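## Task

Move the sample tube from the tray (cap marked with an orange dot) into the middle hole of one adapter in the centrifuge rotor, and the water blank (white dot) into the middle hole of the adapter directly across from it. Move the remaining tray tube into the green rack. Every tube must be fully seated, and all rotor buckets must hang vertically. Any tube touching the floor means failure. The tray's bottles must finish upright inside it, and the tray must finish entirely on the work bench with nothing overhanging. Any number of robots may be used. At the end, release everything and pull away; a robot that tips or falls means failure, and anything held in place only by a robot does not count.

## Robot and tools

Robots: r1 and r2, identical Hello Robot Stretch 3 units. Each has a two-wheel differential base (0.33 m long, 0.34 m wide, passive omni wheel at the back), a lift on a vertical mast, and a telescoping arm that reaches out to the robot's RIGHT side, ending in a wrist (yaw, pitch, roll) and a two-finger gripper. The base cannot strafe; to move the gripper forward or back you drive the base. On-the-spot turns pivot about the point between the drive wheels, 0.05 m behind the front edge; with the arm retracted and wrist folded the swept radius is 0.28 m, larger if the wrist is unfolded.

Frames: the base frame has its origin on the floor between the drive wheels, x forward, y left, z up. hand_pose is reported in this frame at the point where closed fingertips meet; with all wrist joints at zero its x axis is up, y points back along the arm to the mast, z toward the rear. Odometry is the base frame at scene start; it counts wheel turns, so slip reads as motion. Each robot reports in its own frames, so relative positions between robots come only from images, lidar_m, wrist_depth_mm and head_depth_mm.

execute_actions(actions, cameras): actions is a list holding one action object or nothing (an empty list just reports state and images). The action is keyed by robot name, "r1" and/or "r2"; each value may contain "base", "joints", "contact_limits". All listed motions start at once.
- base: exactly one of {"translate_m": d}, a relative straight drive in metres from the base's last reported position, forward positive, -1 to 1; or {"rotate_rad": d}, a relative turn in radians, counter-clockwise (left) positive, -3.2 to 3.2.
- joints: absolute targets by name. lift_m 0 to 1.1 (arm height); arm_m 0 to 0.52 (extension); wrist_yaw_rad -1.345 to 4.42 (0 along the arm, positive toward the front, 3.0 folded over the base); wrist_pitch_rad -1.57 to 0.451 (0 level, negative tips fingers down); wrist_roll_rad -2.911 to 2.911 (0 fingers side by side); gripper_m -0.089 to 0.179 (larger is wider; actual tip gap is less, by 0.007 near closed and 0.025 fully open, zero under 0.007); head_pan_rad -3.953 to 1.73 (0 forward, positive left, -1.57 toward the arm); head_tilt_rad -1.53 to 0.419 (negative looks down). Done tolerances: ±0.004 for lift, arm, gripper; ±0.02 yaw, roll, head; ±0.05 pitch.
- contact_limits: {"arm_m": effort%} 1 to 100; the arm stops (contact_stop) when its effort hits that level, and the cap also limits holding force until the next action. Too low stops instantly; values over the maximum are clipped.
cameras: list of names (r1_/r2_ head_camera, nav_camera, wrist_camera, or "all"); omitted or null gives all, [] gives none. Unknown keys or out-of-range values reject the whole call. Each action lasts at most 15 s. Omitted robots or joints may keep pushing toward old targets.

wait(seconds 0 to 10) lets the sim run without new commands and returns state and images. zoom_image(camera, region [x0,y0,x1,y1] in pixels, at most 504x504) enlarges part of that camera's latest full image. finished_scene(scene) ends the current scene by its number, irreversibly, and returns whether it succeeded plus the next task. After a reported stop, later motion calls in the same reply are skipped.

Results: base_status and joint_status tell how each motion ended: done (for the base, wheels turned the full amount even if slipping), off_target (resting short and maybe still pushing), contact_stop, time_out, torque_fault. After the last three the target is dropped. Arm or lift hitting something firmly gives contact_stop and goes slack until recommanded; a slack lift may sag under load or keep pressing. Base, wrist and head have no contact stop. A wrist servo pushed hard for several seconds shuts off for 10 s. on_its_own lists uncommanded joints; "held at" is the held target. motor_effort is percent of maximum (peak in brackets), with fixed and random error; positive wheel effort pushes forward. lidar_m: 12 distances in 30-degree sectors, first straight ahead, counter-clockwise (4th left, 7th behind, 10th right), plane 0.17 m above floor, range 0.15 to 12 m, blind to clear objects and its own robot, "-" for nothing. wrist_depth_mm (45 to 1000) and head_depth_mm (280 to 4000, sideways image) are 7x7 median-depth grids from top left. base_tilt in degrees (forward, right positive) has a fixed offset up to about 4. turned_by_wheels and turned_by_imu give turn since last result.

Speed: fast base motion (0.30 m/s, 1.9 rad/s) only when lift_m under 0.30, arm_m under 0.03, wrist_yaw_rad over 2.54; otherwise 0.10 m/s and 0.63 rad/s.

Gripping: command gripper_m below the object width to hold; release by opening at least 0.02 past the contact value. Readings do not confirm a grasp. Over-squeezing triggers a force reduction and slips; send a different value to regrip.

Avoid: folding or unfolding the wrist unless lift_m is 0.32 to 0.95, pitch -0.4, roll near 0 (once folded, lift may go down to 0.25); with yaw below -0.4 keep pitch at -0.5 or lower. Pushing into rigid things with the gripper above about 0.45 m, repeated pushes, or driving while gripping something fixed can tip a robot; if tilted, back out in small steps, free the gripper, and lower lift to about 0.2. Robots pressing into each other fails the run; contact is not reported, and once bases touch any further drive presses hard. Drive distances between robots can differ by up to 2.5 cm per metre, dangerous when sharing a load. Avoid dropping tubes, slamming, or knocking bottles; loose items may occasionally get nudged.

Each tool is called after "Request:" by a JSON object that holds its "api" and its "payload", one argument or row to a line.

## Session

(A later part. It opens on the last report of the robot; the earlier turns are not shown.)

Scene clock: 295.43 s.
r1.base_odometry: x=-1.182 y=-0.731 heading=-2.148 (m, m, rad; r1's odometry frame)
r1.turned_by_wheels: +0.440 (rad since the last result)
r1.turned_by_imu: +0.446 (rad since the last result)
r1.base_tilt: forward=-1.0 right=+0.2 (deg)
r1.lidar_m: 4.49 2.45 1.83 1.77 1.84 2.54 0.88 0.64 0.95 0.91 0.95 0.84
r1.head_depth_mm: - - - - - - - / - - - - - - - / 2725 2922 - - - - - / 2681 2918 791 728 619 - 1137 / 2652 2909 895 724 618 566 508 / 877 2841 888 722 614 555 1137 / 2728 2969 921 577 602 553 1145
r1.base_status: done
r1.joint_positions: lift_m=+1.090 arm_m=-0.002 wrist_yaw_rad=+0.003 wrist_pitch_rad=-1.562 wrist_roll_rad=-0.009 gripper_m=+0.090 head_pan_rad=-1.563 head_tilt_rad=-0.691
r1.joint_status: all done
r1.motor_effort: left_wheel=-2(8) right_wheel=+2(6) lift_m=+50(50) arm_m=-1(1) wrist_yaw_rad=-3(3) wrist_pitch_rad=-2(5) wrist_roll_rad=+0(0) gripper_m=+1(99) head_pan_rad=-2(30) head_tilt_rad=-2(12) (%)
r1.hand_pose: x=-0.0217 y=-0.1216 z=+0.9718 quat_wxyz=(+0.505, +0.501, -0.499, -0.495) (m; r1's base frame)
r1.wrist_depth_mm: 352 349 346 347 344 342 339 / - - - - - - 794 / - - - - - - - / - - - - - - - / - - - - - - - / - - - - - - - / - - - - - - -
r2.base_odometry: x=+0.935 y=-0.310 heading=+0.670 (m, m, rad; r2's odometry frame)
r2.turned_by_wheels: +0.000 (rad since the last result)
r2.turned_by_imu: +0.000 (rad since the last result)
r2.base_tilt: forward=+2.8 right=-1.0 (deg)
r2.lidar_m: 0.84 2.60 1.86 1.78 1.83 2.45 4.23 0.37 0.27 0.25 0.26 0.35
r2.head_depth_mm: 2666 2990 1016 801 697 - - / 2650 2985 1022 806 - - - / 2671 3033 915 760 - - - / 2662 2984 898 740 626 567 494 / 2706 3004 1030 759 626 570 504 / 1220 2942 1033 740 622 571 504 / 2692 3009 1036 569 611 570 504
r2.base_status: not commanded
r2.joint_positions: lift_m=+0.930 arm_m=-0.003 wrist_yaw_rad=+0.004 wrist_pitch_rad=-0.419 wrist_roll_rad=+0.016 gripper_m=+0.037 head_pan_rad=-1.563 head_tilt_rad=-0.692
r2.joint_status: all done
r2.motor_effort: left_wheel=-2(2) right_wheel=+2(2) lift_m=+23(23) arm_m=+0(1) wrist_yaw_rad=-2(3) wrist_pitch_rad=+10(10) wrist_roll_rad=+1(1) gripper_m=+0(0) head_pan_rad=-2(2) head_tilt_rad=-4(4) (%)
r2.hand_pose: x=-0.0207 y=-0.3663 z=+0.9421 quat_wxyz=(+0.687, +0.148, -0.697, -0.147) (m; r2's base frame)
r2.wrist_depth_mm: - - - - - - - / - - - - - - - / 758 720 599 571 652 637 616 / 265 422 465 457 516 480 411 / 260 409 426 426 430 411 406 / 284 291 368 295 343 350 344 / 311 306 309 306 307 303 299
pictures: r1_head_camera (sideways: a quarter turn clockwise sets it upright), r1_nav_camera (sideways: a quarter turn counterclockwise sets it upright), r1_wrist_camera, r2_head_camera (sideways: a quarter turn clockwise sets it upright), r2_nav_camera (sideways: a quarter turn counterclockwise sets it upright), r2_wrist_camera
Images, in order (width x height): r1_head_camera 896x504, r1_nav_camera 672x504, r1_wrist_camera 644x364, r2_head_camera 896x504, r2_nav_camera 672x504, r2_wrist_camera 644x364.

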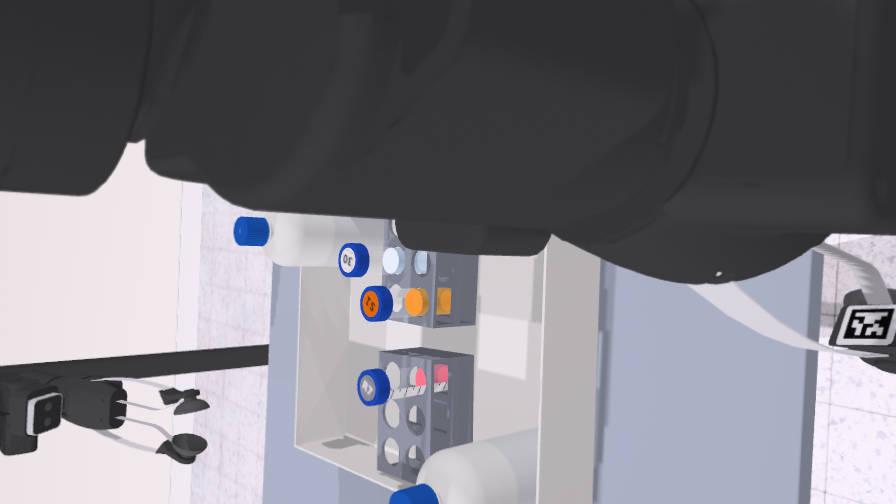

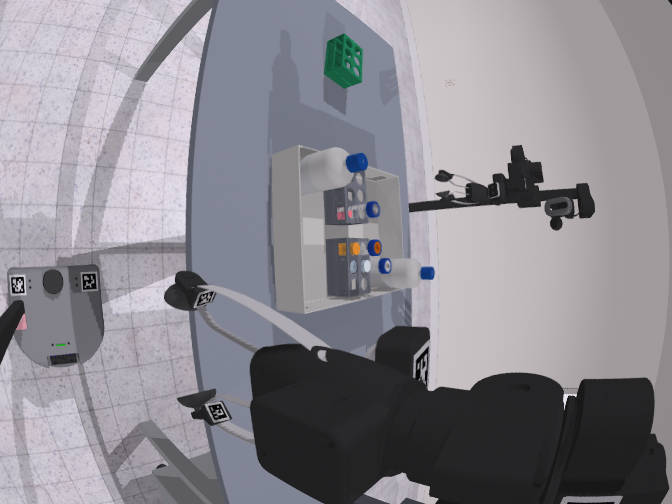

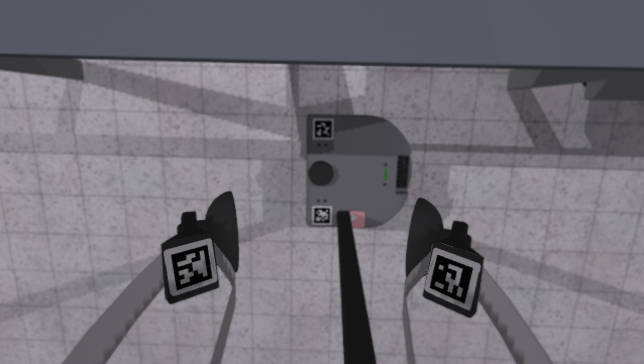

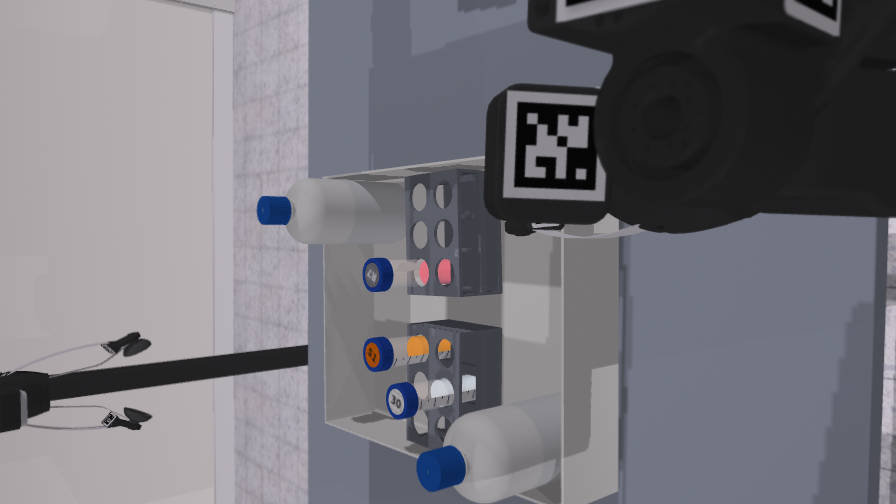

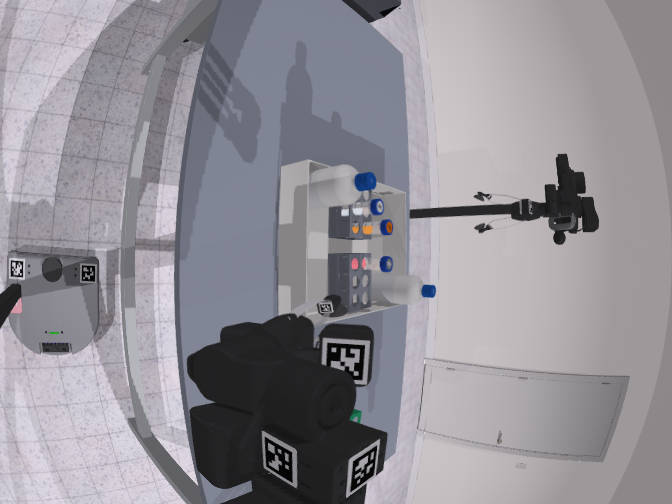

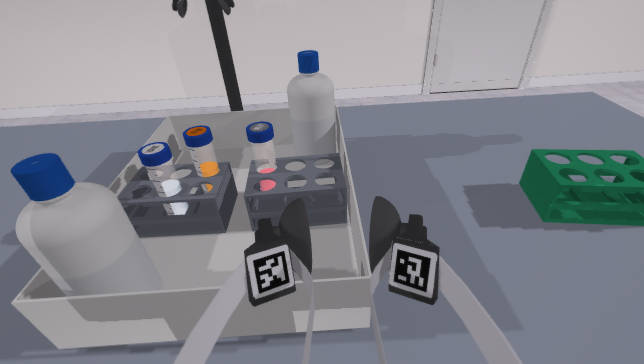

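Request:
{"api": "execute_actions", "payload": {
  "actions": [
    {"r1": {"base": {"translate_m": 0.12}, "joints": {"wrist_pitch_rad": -1.25, "arm_m": 0.33, "lift_m": 1.095}}, "r2": {"joints": {"wrist_pitch_rad": -1.25, "lift_m": 1.09, "gripper_m": 0.09}}}
  ],
  "cameras": ["r1_head_camera", "r1_wrist_camera", "r2_head_camera", "r2_wrist_camera"]
}}

Scene clock: 363.67 s.
r1.base_odometry: x=-1.248 y=-0.832 heading=-2.148 (m, m, rad; r1's odometry frame)
r1.turned_by_wheels: +0.000 (rad since the last result)
r1.turned_by_imu: -0.001 (rad since the last result)
r1.base_tilt: forward=-1.0 right=+0.3 (deg)
r1.lidar_m: 4.35 2.45 1.82 1.77 1.84 2.53 0.93 0.75 0.95 0.92 0.95 0.73
r1.head_depth_mm: 2656 2884 970 781 622 560 519 / 2682 2892 811 729 612 558 1141 / - 2878 886 721 614 557 1146 / 2647 2893 887 729 619 555 1138 / 1239 2851 890 573 604 556 1140 / 2752 2907 952 746 615 554 1132 / 2736 2934 953 770 643 554 1156
r1.base_status: done
r1.joint_positions: lift_m=+1.095 arm_m=+0.330 wrist_yaw_rad=+0.002 wrist_pitch_rad=-1.257 wrist_roll_rad=-0.009 gripper_m=+0.090 head_pan_rad=-1.563 head_tilt_rad=-0.691
r1.joint_status: all done
r1.motor_effort: left_wheel=-2(2) right_wheel=+2(6) lift_m=+49(48) arm_m=+3(4) wrist_yaw_rad=-1(3) wrist_pitch_rad=+2(3) wrist_roll_rad=+0(0) gripper_m=+1(0) head_pan_rad=-3(3) head_tilt_rad=-2(2) (%)
r1.hand_pose: x=-0.0215 y=-0.5308 z=+0.9821 quat_wxyz=(+0.575, +0.418, -0.569, -0.414) (m; r1's base frame)
r1.wrist_depth_mm: 422 419 412 406 314 407 406 / 413 412 403 402 401 401 401 / 407 405 343 392 330 395 394 / 405 398 361 332 339 389 389 / 398 392 386 383 386 383 380 / 388 388 366 383 377 378 379 / 382 213 301 355 355 371 372
r2.base_odometry: x=+0.935 y=-0.310 heading=+0.670 (m, m, rad; r2's odometry frame)
r2.turned_by_wheels: +0.000 (rad since the last result)
r2.turned_by_imu: -0.001 (rad since the last result)
r2.base_tilt: forward=+2.9 right=-1.0 (deg)
r2.lidar_m: 0.84 2.62 1.86 1.78 1.83 2.45 4.23 0.37 0.26 0.25 0.26 0.35
r2.head_depth_mm: - - - - - - 473 / - - - - - - 478 / 2659 3008 784 - - - 484 / 2692 2938 880 737 681 554 492 / 606 2911 1028 761 626 569 503 / 2642 2993 1038 740 623 571 505 / 2694 3062 1039 570 613 570 505
r2.base_status: not commanded
r2.joint_positions: lift_m=+1.090 arm_m=-0.003 wrist_yaw_rad=+0.003 wrist_pitch_rad=-1.251 wrist_roll_rad=+0.016 gripper_m=+0.090 head_pan_rad=-1.563 head_tilt_rad=-0.692
r2.joint_status: all done
r2.motor_effort: left_wheel=-2(2) right_wheel=+1(1) lift_m=+23(21) arm_m=+0(0) wrist_yaw_rad=-2(3) wrist_pitch_rad=+1(8) wrist_roll_rad=+1(1) gripper_m=+0(80) head_pan_rad=-2(2) head_tilt_rad=-3(4) (%)
r2.hand_pose: x=-0.0214 y=-0.1997 z=+0.9777 quat_wxyz=(+0.569, +0.412, -0.577, -0.417) (m; r2's base frame)
r2.wrist_depth_mm: 431 357 382 387 409 403 397 / 424 418 412 406 400 394 386 / 417 407 407 399 392 387 384 / 408 403 397 394 384 379 376 / 405 - 397 - - - - / - - - - - - - / - - - - - - -
pictures: r1_head_camera (sideways: a quarter turn clockwise sets it upright), r1_wrist_camera, r2_head_camera (sideways: a quarter turn clockwise sets it upright), r2_wrist_camera
Images, in order (width x height): r1_head_camera 896x504, r1_wrist_camera 644x364, r2_head_camera 896x504, r2_wrist_camera 644x364.

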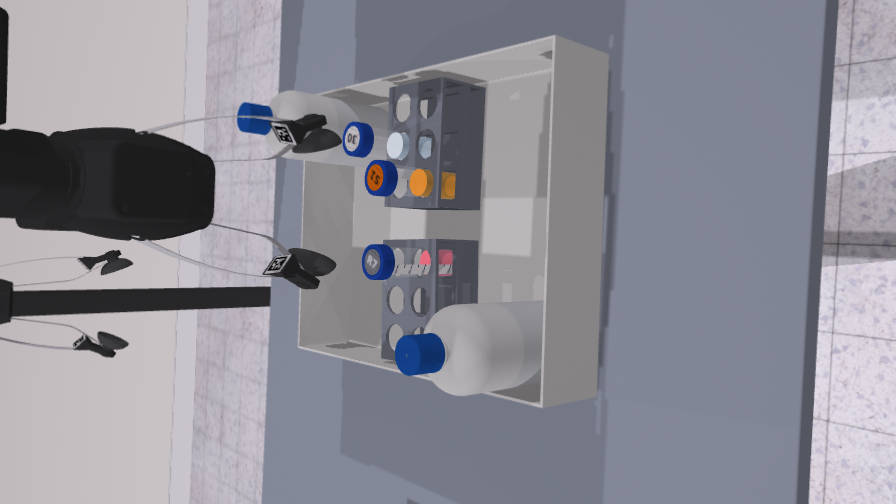

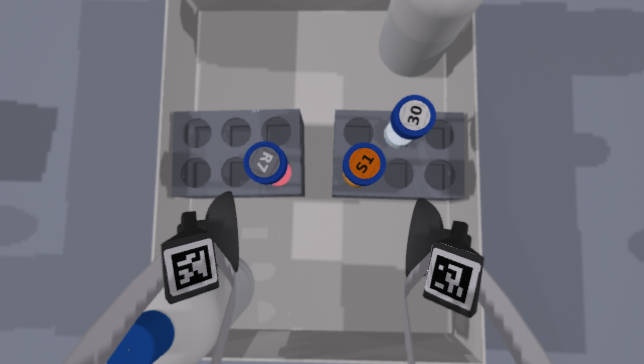

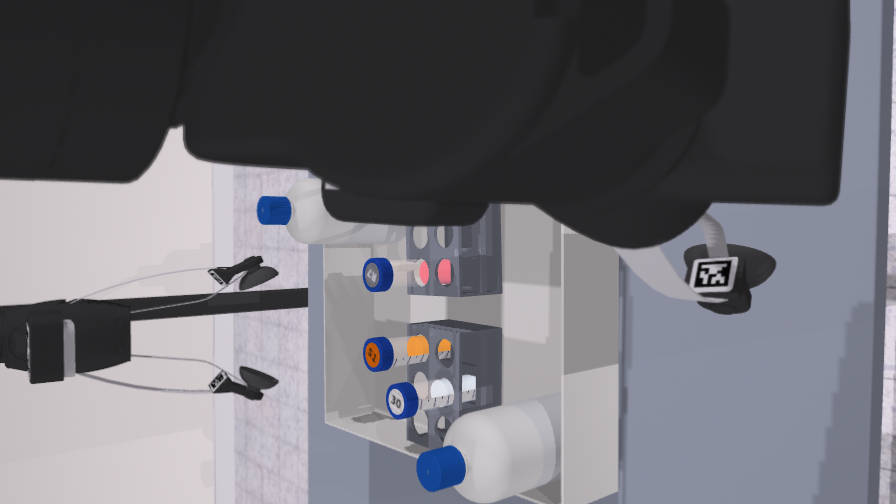

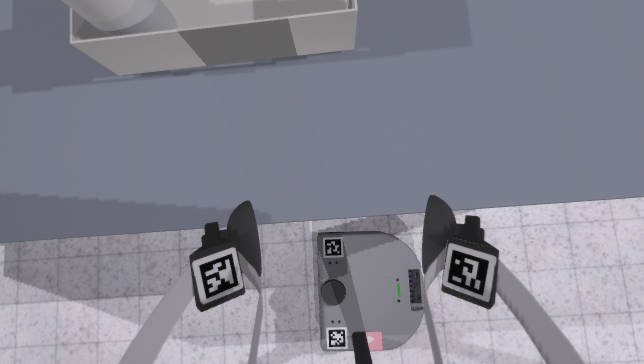

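Request:
{"api": "execute_actions", "payload": {
  "actions": [
    {"r1": {"base": {"translate_m": -0.032}, "joints": {"arm_m": 0.376, "gripper_m": 0.062, "lift_m": 1.05}}}
  ],
  "cameras": ["r1_head_camera", "r1_wrist_camera"]
}}

Scene clock: 393.37 s.
r1.base_odometry: x=-1.230 y=-0.805 heading=-2.148 (m, m, rad; r1's odometry frame)
r1.turned_by_wheels: +0.000 (rad since the last result)
r1.turned_by_imu: -0.001 (rad since the last result)
r1.base_tilt: forward=-1.0 right=+0.2 (deg)
r1.lidar_m: 4.39 2.45 1.83 1.77 1.84 2.55 0.89 0.72 0.95 0.91 0.95 0.76
r1.head_depth_mm: 2682 2861 971 778 653 561 518 / 2799 2920 905 728 612 559 518 / - - 826 730 617 558 1138 / 2650 2917 893 730 619 557 1133 / 2627 2828 890 718 616 554 1141 / 2679 2990 951 557 604 553 1135 / 2715 2911 951 767 629 555 1146
r1.base_status: done
r1.joint_positions: lift_m=+1.050 arm_m=+0.376 wrist_yaw_rad=+0.002 wrist_pitch_rad=-1.257 wrist_roll_rad=-0.009 gripper_m=+0.062 head_pan_rad=-1.563 head_tilt_rad=-0.691
r1.joint_status: all done
r1.motor_effort: left_wheel=-2(6) right_wheel=+2(4) lift_m=+25(43) arm_m=+3(4) wrist_yaw_rad=-2(3) wrist_pitch_rad=+2(2) wrist_roll_rad=+1(0) gripper_m=+0(95) head_pan_rad=-2(2) head_tilt_rad=-2(3) (%)
r1.hand_pose: x=-0.0215 y=-0.5769 z=+0.9380 quat_wxyz=(+0.575, +0.418, -0.569, -0.414) (m; r1's base frame)
r1.wrist_depth_mm: 374 339 359 363 219 361 360 / 367 342 360 353 288 356 355 / 361 322 353 353 348 349 347 / 357 289 306 286 283 343 346 / 350 285 221 282 283 340 338 / 345 325 336 339 334 337 333 / 338 272 333 331 331 328 329
r2.base_odometry: x=+0.935 y=-0.310 heading=+0.670 (m, m, rad; r2's odometry frame)
r2.turned_by_wheels: +0.000 (rad since the last result)
r2.turned_by_imu: -0.001 (rad since the last result)
r2.base_tilt: forward=+2.9 right=-1.1 (deg)
r2.lidar_m: 0.84 2.60 1.86 1.78 1.83 2.46 4.23 0.37 0.26 0.25 0.26 0.35
r2.head_depth_mm: - - - - - - 472 / - - - - - - 476 / 2664 3005 781 - - - 482 / 2668 3017 903 740 683 556 493 / 2570 2858 917 760 625 569 504 / 563 2986 919 738 623 570 505 / 2704 3057 1037 571 611 570 505
r2.base_status: not commanded
r2.joint_positions: lift_m=+1.090 arm_m=-0.003 wrist_yaw_rad=+0.003 wrist_pitch_rad=-1.251 wrist_roll_rad=+0.016 gripper_m=+0.090 head_pan_rad=-1.563 head_tilt_rad=-0.692
r2.joint_status: not commanded
r2.motor_effort: left_wheel=-2(2) right_wheel=+1(1) lift_m=+23(23) arm_m=+0(1) wrist_yaw_rad=-2(2) wrist_pitch_rad=+1(1) wrist_roll_rad=+1(0) gripper_m=+0(1) head_pan_rad=-3(2) head_tilt_rad=-4(4) (%)
r2.hand_pose: x=-0.0214 y=-0.1997 z=+0.9777 quat_wxyz=(+0.569, +0.412, -0.577, -0.417) (m; r2's base frame)
r2.wrist_depth_mm: 432 357 383 388 409 401 397 / 425 417 409 407 398 394 388 / 416 412 399 401 393 389 380 / 411 402 400 391 387 380 376 / 406 - 394 - - - - / - - - - - - - / - - - - - - -
pictures: r1_head_camera (sideways: a quarter turn clockwise sets it upright), r1_wrist_camera
Images, in order (width x height): r1_head_camera 896x504, r1_wrist_camera 644x364.

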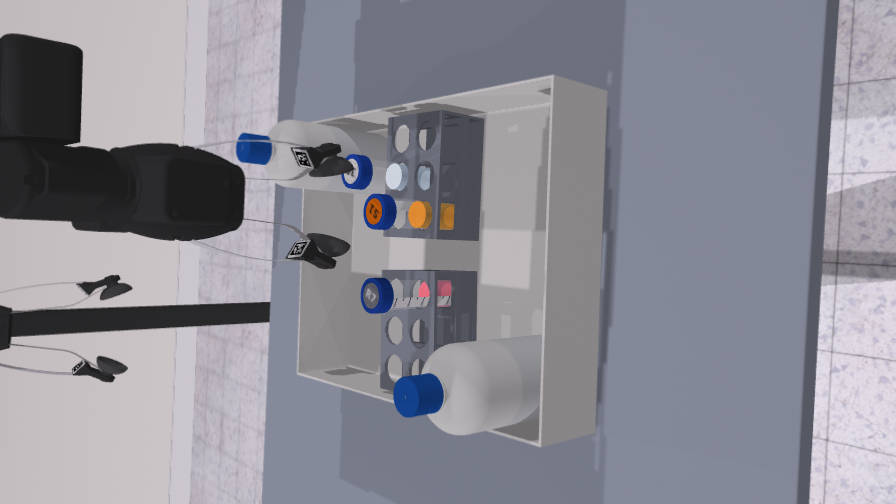

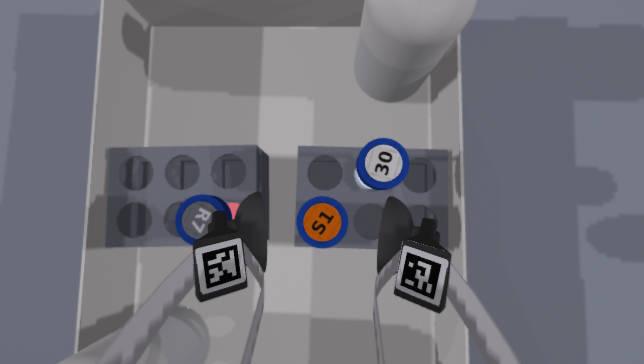

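Request:
{"api": "execute_actions", "payload": {
  "actions": [
    {"r1": {"joints": {"lift_m": 0.988}}}
  ],
  "cameras": ["r1_head_camera", "r1_wrist_camera", "r2_head_camera"]
}}

Scene clock: 418.33 s.
r1.base_odometry: x=-1.230 y=-0.805 heading=-2.148 (m, m, rad; r1's odometry frame)
r1.turned_by_wheels: +0.000 (rad since the last result)
r1.turned_by_imu: -0.001 (rad since the last result)
r1.base_tilt: forward=-1.0 right=+0.3 (deg)
r1.lidar_m: 4.39 2.45 1.82 1.77 1.84 2.54 0.89 0.72 0.95 0.91 0.95 0.76
r1.head_depth_mm: - 2893 970 779 652 560 518 / - 2854 906 729 613 558 518 / - - 784 726 617 559 1139 / 2716 2962 885 729 619 556 1135 / 2607 2804 890 722 616 555 1136 / 2704 2956 954 557 603 556 1129 / 2755 2957 951 766 627 554 1150
r1.base_status: not commanded
r1.joint_positions: lift_m=+0.988 arm_m=+0.376 wrist_yaw_rad=+0.002 wrist_pitch_rad=-1.257 wrist_roll_rad=-0.009 gripper_m=+0.062 head_pan_rad=-1.563 head_tilt_rad=-0.691
r1.joint_status: all done
r1.motor_effort: left_wheel=-2(2) right_wheel=+2(2) lift_m=+25(23) arm_m=+3(3) wrist_yaw_rad=-2(2) wrist_pitch_rad=+2(2) wrist_roll_rad=+0(0) gripper_m=+0(0) head_pan_rad=-2(2) head_tilt_rad=-2(2) (%)
r1.hand_pose: x=-0.0215 y=-0.5769 z=+0.8760 quat_wxyz=(+0.575, +0.418, -0.569, -0.414) (m; r1's base frame)
r1.wrist_depth_mm: 248 300 298 295 216 293 292 / 247 292 292 290 288 288 290 / 229 229 287 280 160 284 285 / 225 224 242 221 219 279 280 / 221 159 230 157 248 217 278 / 243 279 275 273 273 258 273 / 234 274 273 274 269 269 269
r2.base_odometry: x=+0.935 y=-0.310 heading=+0.670 (m, m, rad; r2's odometry frame)
r2.turned_by_wheels: +0.000 (rad since the last result)
r2.turned_by_imu: -0.001 (rad since the last result)
r2.base_tilt: forward=+2.9 right=-1.0 (deg)
r2.lidar_m: 0.84 2.61 1.87 1.78 1.83 2.45 4.23 0.37 0.27 0.25 0.26 0.35
r2.head_depth_mm: - - - - - - 473 / - - - - - - 477 / 2661 2980 783 - - - 483 / 2664 3009 901 741 682 556 493 / 2543 1323 1034 757 627 569 504 / 567 630 1038 737 622 569 505 / 575 3009 1038 571 611 571 505
r2.base_status: not commanded
r2.joint_positions: lift_m=+1.090 arm_m=-0.003 wrist_yaw_rad=+0.003 wrist_pitch_rad=-1.251 wrist_roll_rad=+0.016 gripper_m=+0.090 head_pan_rad=-1.563 head_tilt_rad=-0.692
r2.joint_status: not commanded
r2.motor_effort: left_wheel=-2(2) right_wheel=+1(2) lift_m=+23(23) arm_m=-1(0) wrist_yaw_rad=-2(2) wrist_pitch_rad=+1(1) wrist_roll_rad=+1(1) gripper_m=+1(0) head_pan_rad=-2(3) head_tilt_rad=-4(4) (%)
r2.hand_pose: x=-0.0214 y=-0.1997 z=+0.9777 quat_wxyz=(+0.569, +0.412, -0.577, -0.417) (m; r2's base frame)
r2.wrist_depth_mm: 433 355 381 386 411 402 397 / 424 416 409 407 399 396 388 / 418 414 407 396 391 385 380 / 409 406 394 390 385 380 376 / 405 - 393 - - - - / - - - - - - - / - - - - - - -
pictures: r1_head_camera (sideways: a quarter turn clockwise sets it upright), r1_wrist_camera, r2_head_camera (sideways: a quarter turn clockwise sets it upright)
Images, in order (width x height): r1_head_camera 896x504, r1_wrist_camera 644x364, r2_head_camera 896x504.

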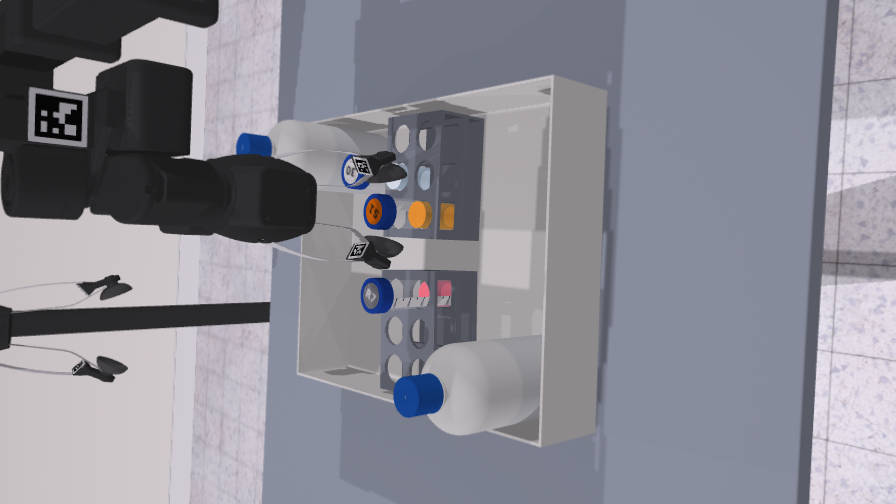

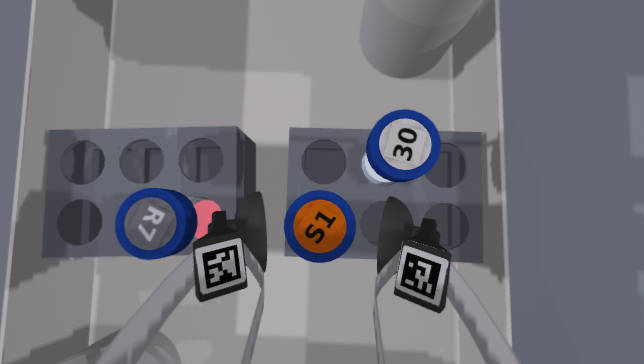

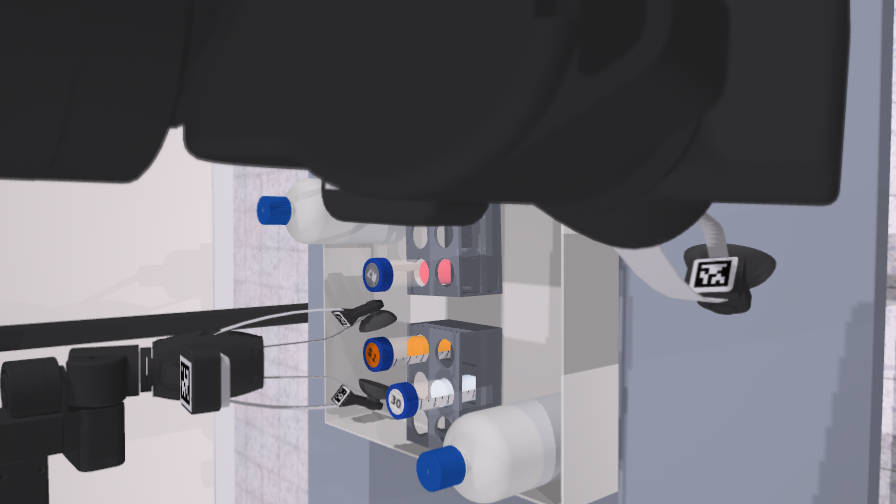

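Request:
{"api": "execute_actions", "payload": {
  "actions": [
    {"r1": {"joints": {"gripper_m": 0.015}}}
  ],
  "cameras": ["r1_wrist_camera", "r2_head_camera"]
}}

Scene clock: 425.83 s.
r1.base_odometry: x=-1.230 y=-0.805 heading=-2.148 (m, m, rad; r1's odometry frame)
r1.turned_by_wheels: +0.000 (rad since the last result)
r1.turned_by_imu: -0.001 (rad since the last result)
r1.base_tilt: forward=-1.0 right=+0.2 (deg)
r1.lidar_m: 4.39 2.45 1.83 1.77 1.84 2.54 0.89 0.72 0.95 0.91 0.95 0.76
r1.head_depth_mm: - 2878 966 781 652 560 519 / - 2881 905 728 613 558 519 / - - 781 725 615 557 1142 / 2683 2886 884 729 616 556 1135 / 2584 2855 889 721 617 557 1134 / 2659 2960 953 557 604 554 1133 / 2777 2948 952 768 629 553 1154
r1.base_status: not commanded
r1.joint_positions: lift_m=+0.988 arm_m=+0.376 wrist_yaw_rad=+0.002 wrist_pitch_rad=-1.257 wrist_roll_rad=-0.009 gripper_m=+0.016 head_pan_rad=-1.563 head_tilt_rad=-0.691
r1.joint_status: all done
r1.motor_effort: left_wheel=-2(2) right_wheel=+2(2) lift_m=+25(25) arm_m=+3(3) wrist_yaw_rad=-1(2) wrist_pitch_rad=+2(2) wrist_roll_rad=+0(0) gripper_m=-12(95) head_pan_rad=-3(3) head_tilt_rad=-2(2) (%)
r1.hand_pose: x=-0.0215 y=-0.5769 z=+0.8760 quat_wxyz=(+0.575, +0.418, -0.569, -0.414) (m; r1's base frame)
r1.wrist_depth_mm: 248 298 298 296 215 291 294 / 249 292 291 291 288 288 288 / 231 228 286 281 161 284 284 / 225 225 241 223 218 281 280 / 222 159 221 156 249 218 277 / 244 277 275 275 272 257 273 / 233 266 274 271 270 268 269
r2.base_odometry: x=+0.935 y=-0.310 heading=+0.670 (m, m, rad; r2's odometry frame)
r2.turned_by_wheels: +0.000 (rad since the last result)
r2.turned_by_imu: +0.000 (rad since the last result)
r2.base_tilt: forward=+3.0 right=-1.0 (deg)
r2.lidar_m: 0.84 2.61 1.86 1.78 1.83 2.45 4.25 0.37 0.26 0.25 0.26 0.35
r2.head_depth_mm: - - - - - - 473 / - - - - - - 477 / 2662 3007 782 - - - 482 / 2693 2972 901 738 681 555 494 / 2575 1320 1027 758 626 570 503 / 567 630 1033 728 623 569 504 / 576 3046 1041 570 612 570 505
r2.base_status: not commanded
r2.joint_positions: lift_m=+1.090 arm_m=-0.003 wrist_yaw_rad=+0.003 wrist_pitch_rad=-1.251 wrist_roll_rad=+0.016 gripper_m=+0.090 head_pan_rad=-1.563 head_tilt_rad=-0.692
r2.joint_status: not commanded
r2.motor_effort: left_wheel=-2(2) right_wheel=+2(2) lift_m=+23(23) arm_m=+0(1) wrist_yaw_rad=-2(2) wrist_pitch_rad=+1(1) wrist_roll_rad=+1(1) gripper_m=+0(1) head_pan_rad=-3(2) head_tilt_rad=-4(4) (%)
r2.hand_pose: x=-0.0214 y=-0.1997 z=+0.9777 quat_wxyz=(+0.569, +0.412, -0.577, -0.417) (m; r2's base frame)
r2.wrist_depth_mm: 434 354 385 389 408 402 396 / 425 414 411 407 402 393 389 / 416 410 406 396 391 389 379 / 411 403 396 391 387 383 376 / 403 - 394 - - - - / - - - - - - - / - - - - - - -
pictures: r1_wrist_camera, r2_head_camera (sideways: a quarter turn clockwise sets it upright)
Images, in order (width x height): r1_wrist_camera 644x364, r2_head_camera 896x504.

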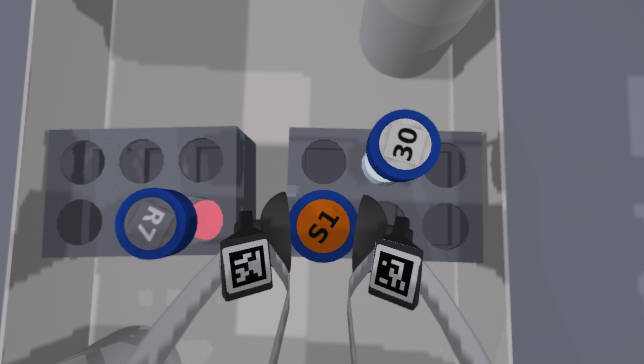

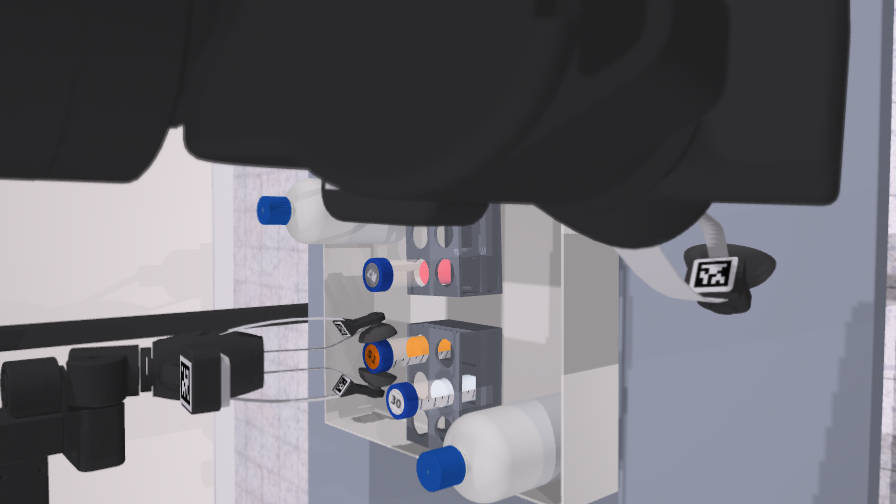

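Request:
{"api": "execute_actions", "payload": {
  "actions": [
    {"r1": {"joints": {"gripper_m": -0.005, "lift_m": 1.098}}}
  ],
  "cameras": ["r1_head_camera", "r1_wrist_camera", "r2_head_camera"]
}}

Scene clock: 432.10 s.
r1.base_odometry: x=-1.230 y=-0.805 heading=-2.148 (m, m, rad; r1's odometry frame)
r1.turned_by_wheels: +0.000 (rad since the last result)
r1.turned_by_imu: -0.001 (rad since the last result)
r1.base_tilt: forward=-1.0 right=+0.2 (deg)
r1.lidar_m: 4.40 2.46 1.83 1.77 1.85 2.53 0.90 0.72 0.95 0.91 0.96 0.76
r1.head_depth_mm: 2661 2861 975 780 651 559 519 / 2646 2865 904 728 614 557 518 / - 2933 753 731 617 558 1134 / 2652 2927 869 741 619 556 1139 / 2619 2821 894 721 615 555 1134 / 2651 2936 954 556 604 556 1129 / 2730 2930 947 770 630 553 1157
r1.base_status: not commanded
r1.joint_positions: lift_m=+1.098 arm_m=+0.376 wrist_yaw_rad=+0.002 wrist_pitch_rad=-1.257 wrist_roll_rad=-0.009 gripper_m=-0.004 head_pan_rad=-1.563 head_tilt_rad=-0.691
r1.joint_status: all done
r1.motor_effort: left_wheel=-2(2) right_wheel=+2(2) lift_m=+49(53) arm_m=+3(3) wrist_yaw_rad=-2(2) wrist_pitch_rad=+2(2) wrist_roll_rad=+0(0) gripper_m=-23(98) head_pan_rad=-3(2) head_tilt_rad=-2(2) (%)
r1.hand_pose: x=-0.0215 y=-0.5769 z=+0.9851 quat_wxyz=(+0.575, +0.418, -0.569, -0.414) (m; r1's base frame)
r1.wrist_depth_mm: 419 424 383 385 257 415 407 / 420 408 411 412 319 404 403 / 408 406 405 402 397 399 396 / 408 344 336 336 330 393 394 / 400 367 329 155 327 384 386 / 392 388 385 383 381 381 383 / 391 266 383 375 376 379 378
r2.base_odometry: x=+0.935 y=-0.310 heading=+0.670 (m, m, rad; r2's odometry frame)
r2.turned_by_wheels: +0.000 (rad since the last result)
r2.turned_by_imu: -0.001 (rad since the last result)
r2.base_tilt: forward=+2.9 right=-0.9 (deg)
r2.lidar_m: 0.84 2.61 1.86 1.78 1.83 2.45 4.24 0.37 0.26 0.25 0.26 0.35
r2.head_depth_mm: - - - - - - 473 / - - - - - - 478 / 2679 2967 783 - - - 482 / 2650 2994 902 740 683 555 493 / 1199 2917 921 762 625 569 504 / 544 3017 903 738 623 570 504 / 2698 3058 1036 570 610 571 506
r2.base_status: not commanded
r2.joint_positions: lift_m=+1.090 arm_m=-0.003 wrist_yaw_rad=+0.003 wrist_pitch_rad=-1.251 wrist_roll_rad=+0.016 gripper_m=+0.090 head_pan_rad=-1.563 head_tilt_rad=-0.692
r2.joint_status: not commanded
r2.motor_effort: left_wheel=-2(2) right_wheel=+1(2) lift_m=+23(23) arm_m=+0(0) wrist_yaw_rad=-3(2) wrist_pitch_rad=+1(1) wrist_roll_rad=+1(0) gripper_m=+0(1) head_pan_rad=-3(2) head_tilt_rad=-4(4) (%)
r2.hand_pose: x=-0.0214 y=-0.1997 z=+0.9777 quat_wxyz=(+0.569, +0.412, -0.577, -0.417) (m; r2's base frame)
r2.wrist_depth_mm: 431 354 382 389 410 403 398 / 427 419 412 409 401 392 390 / 418 410 406 400 392 389 384 / 409 403 395 391 386 380 377 / 408 - 396 - - - - / - - - - - - - / - - - - - - -
pictures: r1_head_camera (sideways: a quarter turn clockwise sets it upright), r1_wrist_camera, r2_head_camera (sideways: a quarter turn clockwise sets it upright)
Images, in order (width x height): r1_head_camera 896x504, r1_wrist_camera 644x364, r2_head_camera 896x504.

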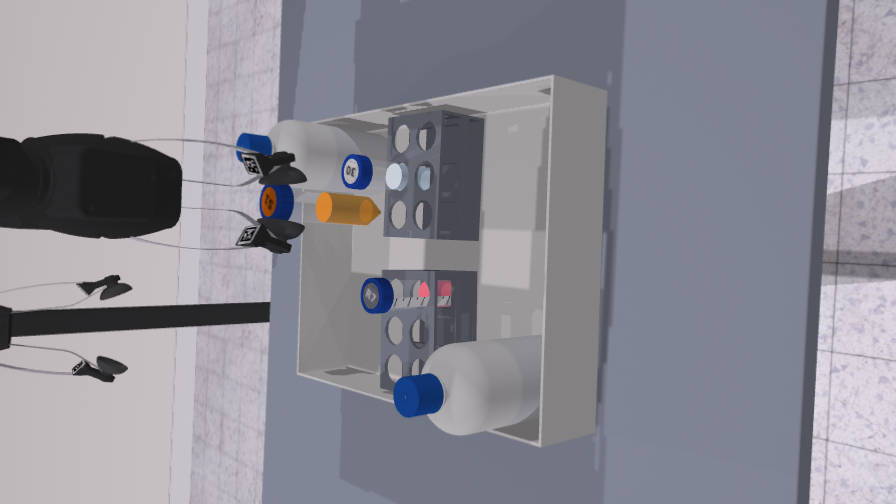

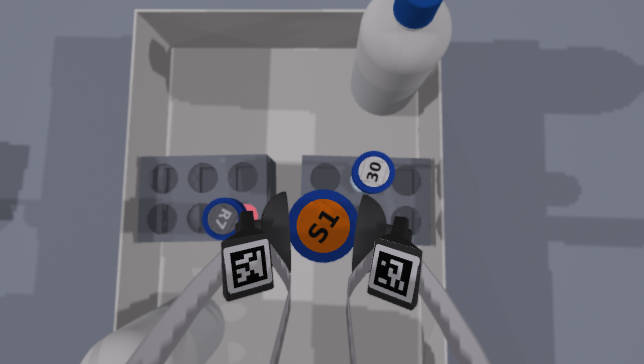

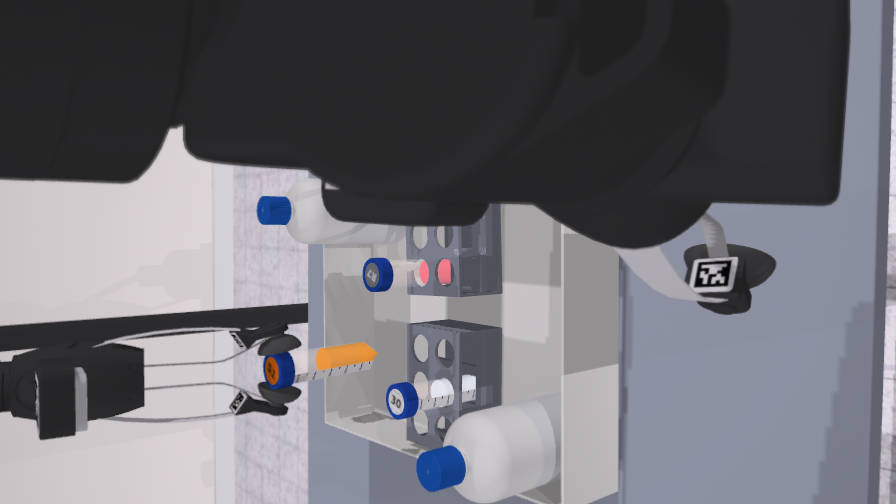

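Request:
{"api": "execute_actions", "payload": {
  "actions": [
    {"r1": {"base": {"translate_m": -1.0}, "joints": {"arm_m": 0.26}}, "r2": {"base": {"translate_m": 0.065}, "joints": {"arm_m": 0.37, "gripper_m": 0.062}}}
  ],
  "cameras": ["r1_head_camera", "r1_nav_camera", "r1_wrist_camera", "r2_head_camera", "r2_wrist_camera"]
}}

Scene clock: 492.17 s.
r1.base_odometry: x=-0.685 y=+0.033 heading=-2.148 (m, m, rad; r1's odometry frame)
r1.turned_by_wheels: +0.000 (rad since the last result)
r1.turned_by_imu: -0.003 (rad since the last result)
r1.base_tilt: forward=-1.0 right=+0.3 (deg)
r1.lidar_m: 1.74 2.49 1.84 1.78 1.85 2.56 3.34 0.31 0.23 0.22 0.23 0.39
r1.head_depth_mm: 698 776 852 789 653 512 531 / 699 791 856 765 654 510 534 / - - 855 788 593 510 537 / 2608 2880 2278 749 606 510 540 / 2703 2915 2362 1842 905 776 685 / 2753 2913 2254 1743 1478 1333 719 / 2727 2935 947 838 1507 1363 1195
r1.base_status: done
r1.joint_positions: lift_m=+1.098 arm_m=+0.260 wrist_yaw_rad=+0.002 wrist_pitch_rad=-1.257 wrist_roll_rad=-0.009 gripper_m=-0.004 head_pan_rad=-1.563 head_tilt_rad=-0.691
r1.joint_status: all done
r1.motor_effort: left_wheel=-1(6) right_wheel=+2(4) lift_m=+49(49) arm_m=-4(4) wrist_yaw_rad=-2(2) wrist_pitch_rad=+2(2) wrist_roll_rad=+0(0) gripper_m=-22(23) head_pan_rad=-3(1) head_tilt_rad=-2(2) (%)
r1.hand_pose: x=-0.0215 y=-0.4615 z=+0.9851 quat_wxyz=(+0.575, +0.418, -0.569, -0.414) (m; r1's base frame)
r1.wrist_depth_mm: 425 - 900 369 425 445 421 / 413 - - 361 405 424 393 / 410 - - 415 420 417 411 / 405 - - 353 410 392 410 / 397 - - 155 378 402 381 / 394 - 833 341 377 399 389 / 388 529 - 336 332 406 391
r2.base_odometry: x=+0.986 y=-0.269 heading=+0.670 (m, m, rad; r2's odometry frame)
r2.turned_by_wheels: +0.000 (rad since the last result)
r2.turned_by_imu: -0.001 (rad since the last result)
r2.base_tilt: forward=+3.0 right=-1.0 (deg)
r2.lidar_m: 1.12 2.61 1.87 1.78 1.83 2.46 4.31 0.37 0.26 0.25 0.26 0.35
r2.head_depth_mm: 2687 2946 1012 800 663 564 490 / 2704 2986 980 757 616 564 491 / - 3047 803 736 619 566 491 / 2682 2984 1027 758 619 568 493 / 2688 2967 1034 719 619 570 495 / 2669 2999 1033 590 603 569 505 / 2712 3026 1040 814 674 571 505
r2.base_status: done
r2.joint_positions: lift_m=+1.090 arm_m=+0.370 wrist_yaw_rad=+0.002 wrist_pitch_rad=-1.252 wrist_roll_rad=+0.016 gripper_m=+0.062 head_pan_rad=-1.563 head_tilt_rad=-0.692
r2.joint_status: all done
r2.motor_effort: left_wheel=-2(5) right_wheel=+1(3) lift_m=+23(22) arm_m=+4(3) wrist_yaw_rad=-1(2) wrist_pitch_rad=+1(1) wrist_roll_rad=+0(1) gripper_m=+0(78) head_pan_rad=-2(2) head_tilt_rad=-4(4) (%)
r2.hand_pose: x=-0.0215 y=-0.5719 z=+0.9776 quat_wxyz=(+0.569, +0.412, -0.577, -0.418) (m; r2's base frame)
r2.wrist_depth_mm: 435 423 380 339 404 400 395 / 423 399 410 399 393 394 390 / 417 404 402 395 390 383 381 / 408 366 355 326 379 382 376 / 401 330 329 376 373 372 369 / 391 381 382 374 369 365 362 / 383 299 369 367 363 360 355
pictures: r1_head_camera (sideways: a quarter turn clockwise sets it upright), r1_nav_camera (sideways: a quarter turn counterclockwise sets it upright), r1_wrist_camera, r2_head_camera (sideways: a quarter turn clockwise sets it upright), r2_wrist_camera
Images, in order (width x height): r1_head_camera 896x504, r1_nav_camera 672x504, r1_wrist_camera 644x364, r2_head_camera 896x504, r2_wrist_camera 644x364.

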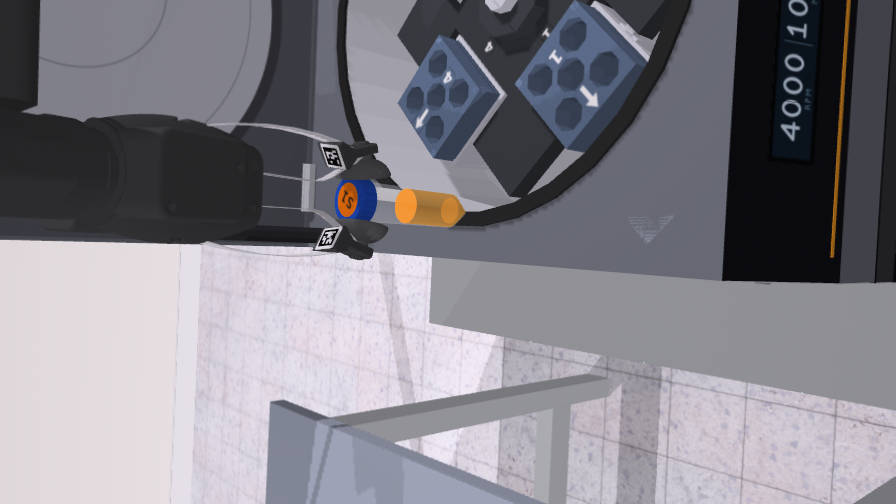

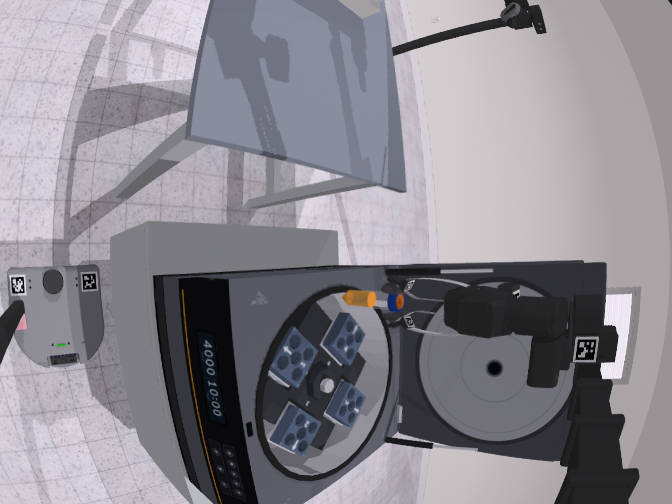

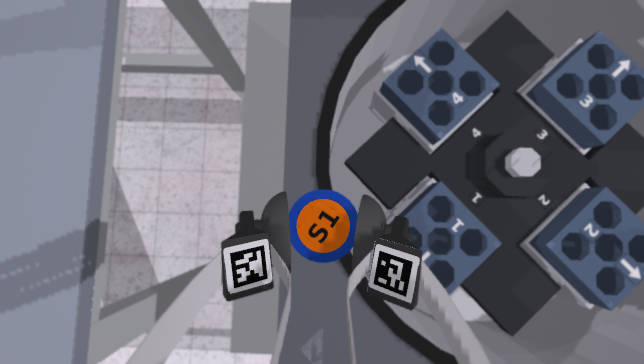

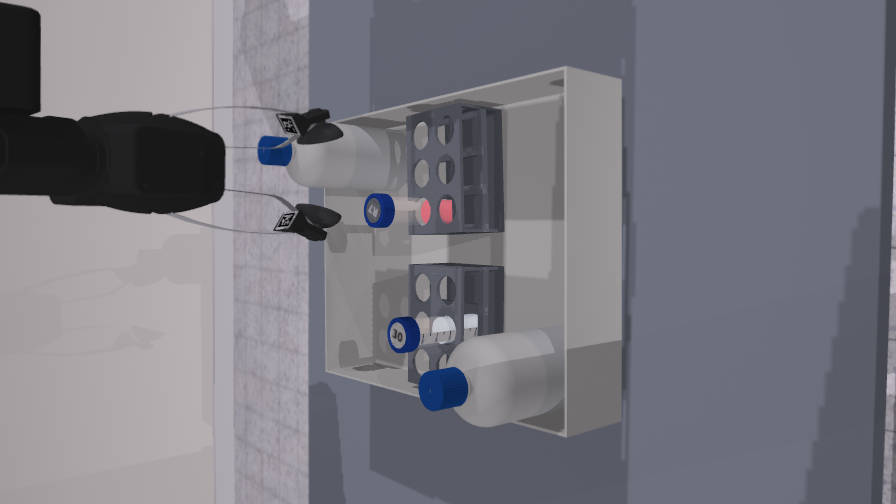

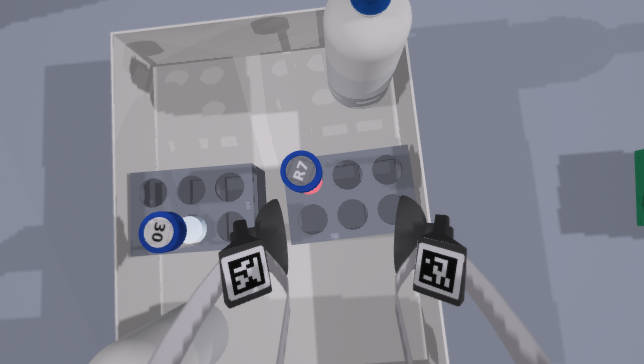

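Request:
{"api": "execute_actions", "payload": {
  "actions": [
    {"r1": {"base": {"translate_m": -0.13}, "joints": {"arm_m": 0.235, "head_pan_rad": -1.75, "head_tilt_rad": -0.8}}, "r2": {"base": {"translate_m": 0.029}, "joints": {"arm_m": 0.42, "lift_m": 1.045}}}
  ],
  "cameras": ["r1_head_camera", "r1_wrist_camera", "r2_head_camera", "r2_wrist_camera"]
}}

Scene clock: 524.17 s.
r1.base_odometry: x=-0.614 y=+0.142 heading=-2.148 (m, m, rad; r1's odometry frame)
r1.turned_by_wheels: +0.000 (rad since the last result)
r1.turned_by_imu: -0.001 (rad since the last result)
r1.base_tilt: forward=-1.0 right=+0.3 (deg)
r1.lidar_m: 1.87 2.50 1.84 1.78 1.85 2.56 3.22 0.31 0.23 0.22 0.23 0.32
r1.head_depth_mm: 748 854 784 757 551 579 857 / 747 853 820 691 545 568 814 / 737 851 832 711 621 557 767 / 721 854 833 709 543 548 726 / - 850 529 700 549 537 688 / 709 815 777 754 548 526 662 / 698 790 774 632 547 518 660
r1.base_status: done
r1.joint_positions: lift_m=+1.098 arm_m=+0.235 wrist_yaw_rad=+0.002 wrist_pitch_rad=-1.257 wrist_roll_rad=-0.009 gripper_m=-0.004 head_pan_rad=-1.743 head_tilt_rad=-0.790
r1.joint_status: all done
r1.motor_effort: left_wheel=-2(6) right_wheel=+2(3) lift_m=+49(49) arm_m=-4(5) wrist_yaw_rad=-2(2) wrist_pitch_rad=+2(2) wrist_roll_rad=+0(0) gripper_m=-22(23) head_pan_rad=-3(13) head_tilt_rad=-3(10) (%)
r1.hand_pose: x=-0.0215 y=-0.4365 z=+0.9851 quat_wxyz=(+0.575, +0.418, -0.569, -0.414) (m; r1's base frame)
r1.wrist_depth_mm: - - 371 443 435 428 365 / - - 400 419 423 404 380 / - - 420 423 401 418 390 / - - 416 417 413 413 385 / - - 347 155 411 384 356 / 631 735 342 456 483 401 338 / - - 340 336 363 329 330
r2.base_odometry: x=+1.009 y=-0.251 heading=+0.670 (m, m, rad; r2's odometry frame)
r2.turned_by_wheels: +0.000 (rad since the last result)
r2.turned_by_imu: -0.001 (rad since the last result)
r2.base_tilt: forward=+2.9 right=-1.0 (deg)
r2.lidar_m: 1.12 2.62 1.87 1.78 1.84 2.46 4.32 0.37 0.26 0.25 0.26 0.34
r2.head_depth_mm: 2682 2959 1014 802 631 564 490 / - 2999 818 734 617 564 491 / 2642 - 1022 749 617 567 492 / 2658 2984 1022 762 620 568 493 / 2698 3013 1031 667 601 569 495 / 2672 3021 1037 789 623 569 496 / 2701 3032 1040 812 673 572 504
r2.base_status: done
r2.joint_positions: lift_m=+1.045 arm_m=+0.420 wrist_yaw_rad=+0.002 wrist_pitch_rad=-1.253 wrist_roll_rad=+0.016 gripper_m=+0.062 head_pan_rad=-1.563 head_tilt_rad=-0.692
r2.joint_status: all done
r2.motor_effort: left_wheel=-1(4) right_wheel=+1(5) lift_m=+16(19) arm_m=+4(3) wrist_yaw_rad=+0(1) wrist_pitch_rad=+1(1) wrist_roll_rad=+1(1) gripper_m=-1(0) head_pan_rad=-2(3) head_tilt_rad=-3(4) (%)
r2.hand_pose: x=-0.0215 y=-0.6218 z=+0.9330 quat_wxyz=(+0.569, +0.412, -0.577, -0.418) (m; r2's base frame)
r2.wrist_depth_mm: 382 378 371 362 201 350 347 / 372 320 353 353 211 345 339 / 367 349 354 349 318 341 335 / 359 337 348 341 337 333 330 / 356 288 283 215 328 327 322 / 346 278 271 326 309 323 319 / 343 276 326 324 318 306 313
pictures: r1_head_camera (sideways: a quarter turn clockwise sets it upright), r1_wrist_camera, r2_head_camera (sideways: a quarter turn clockwise sets it upright), r2_wrist_camera
Images, in order (width x height): r1_head_camera 896x504, r1_wrist_camera 644x364, r2_head_camera 896x504, r2_wrist_camera 644x364.

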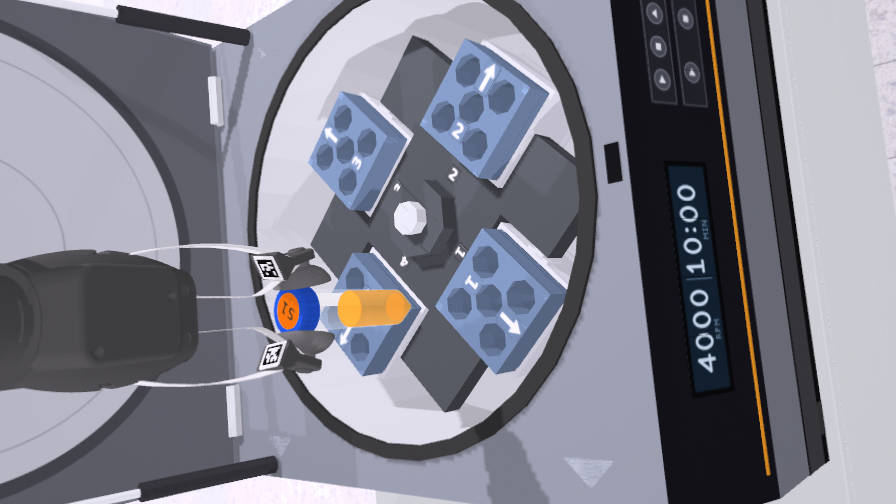

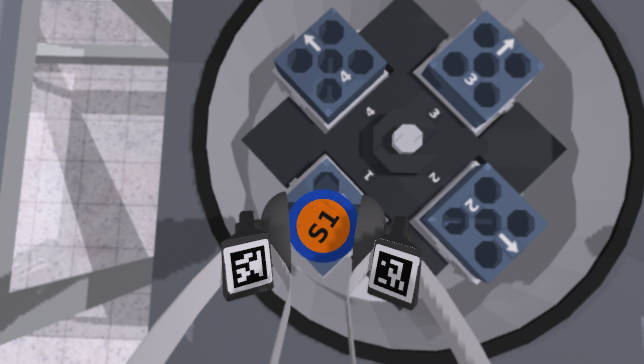

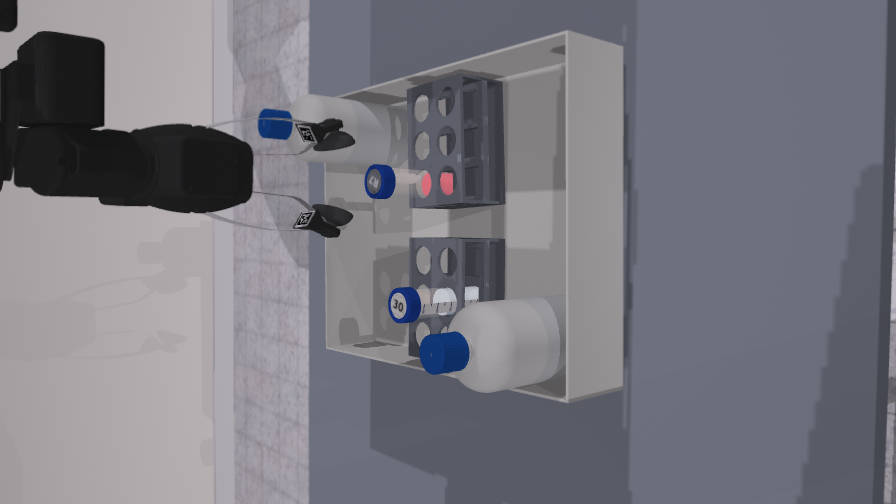

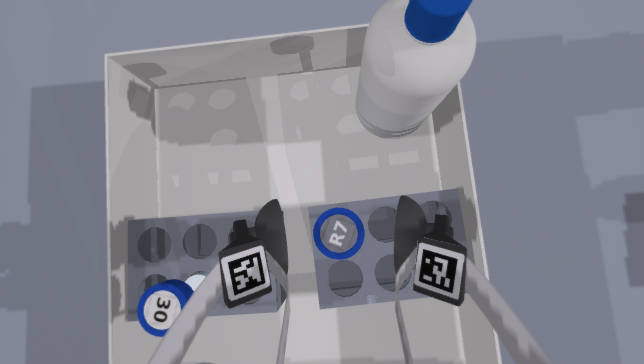

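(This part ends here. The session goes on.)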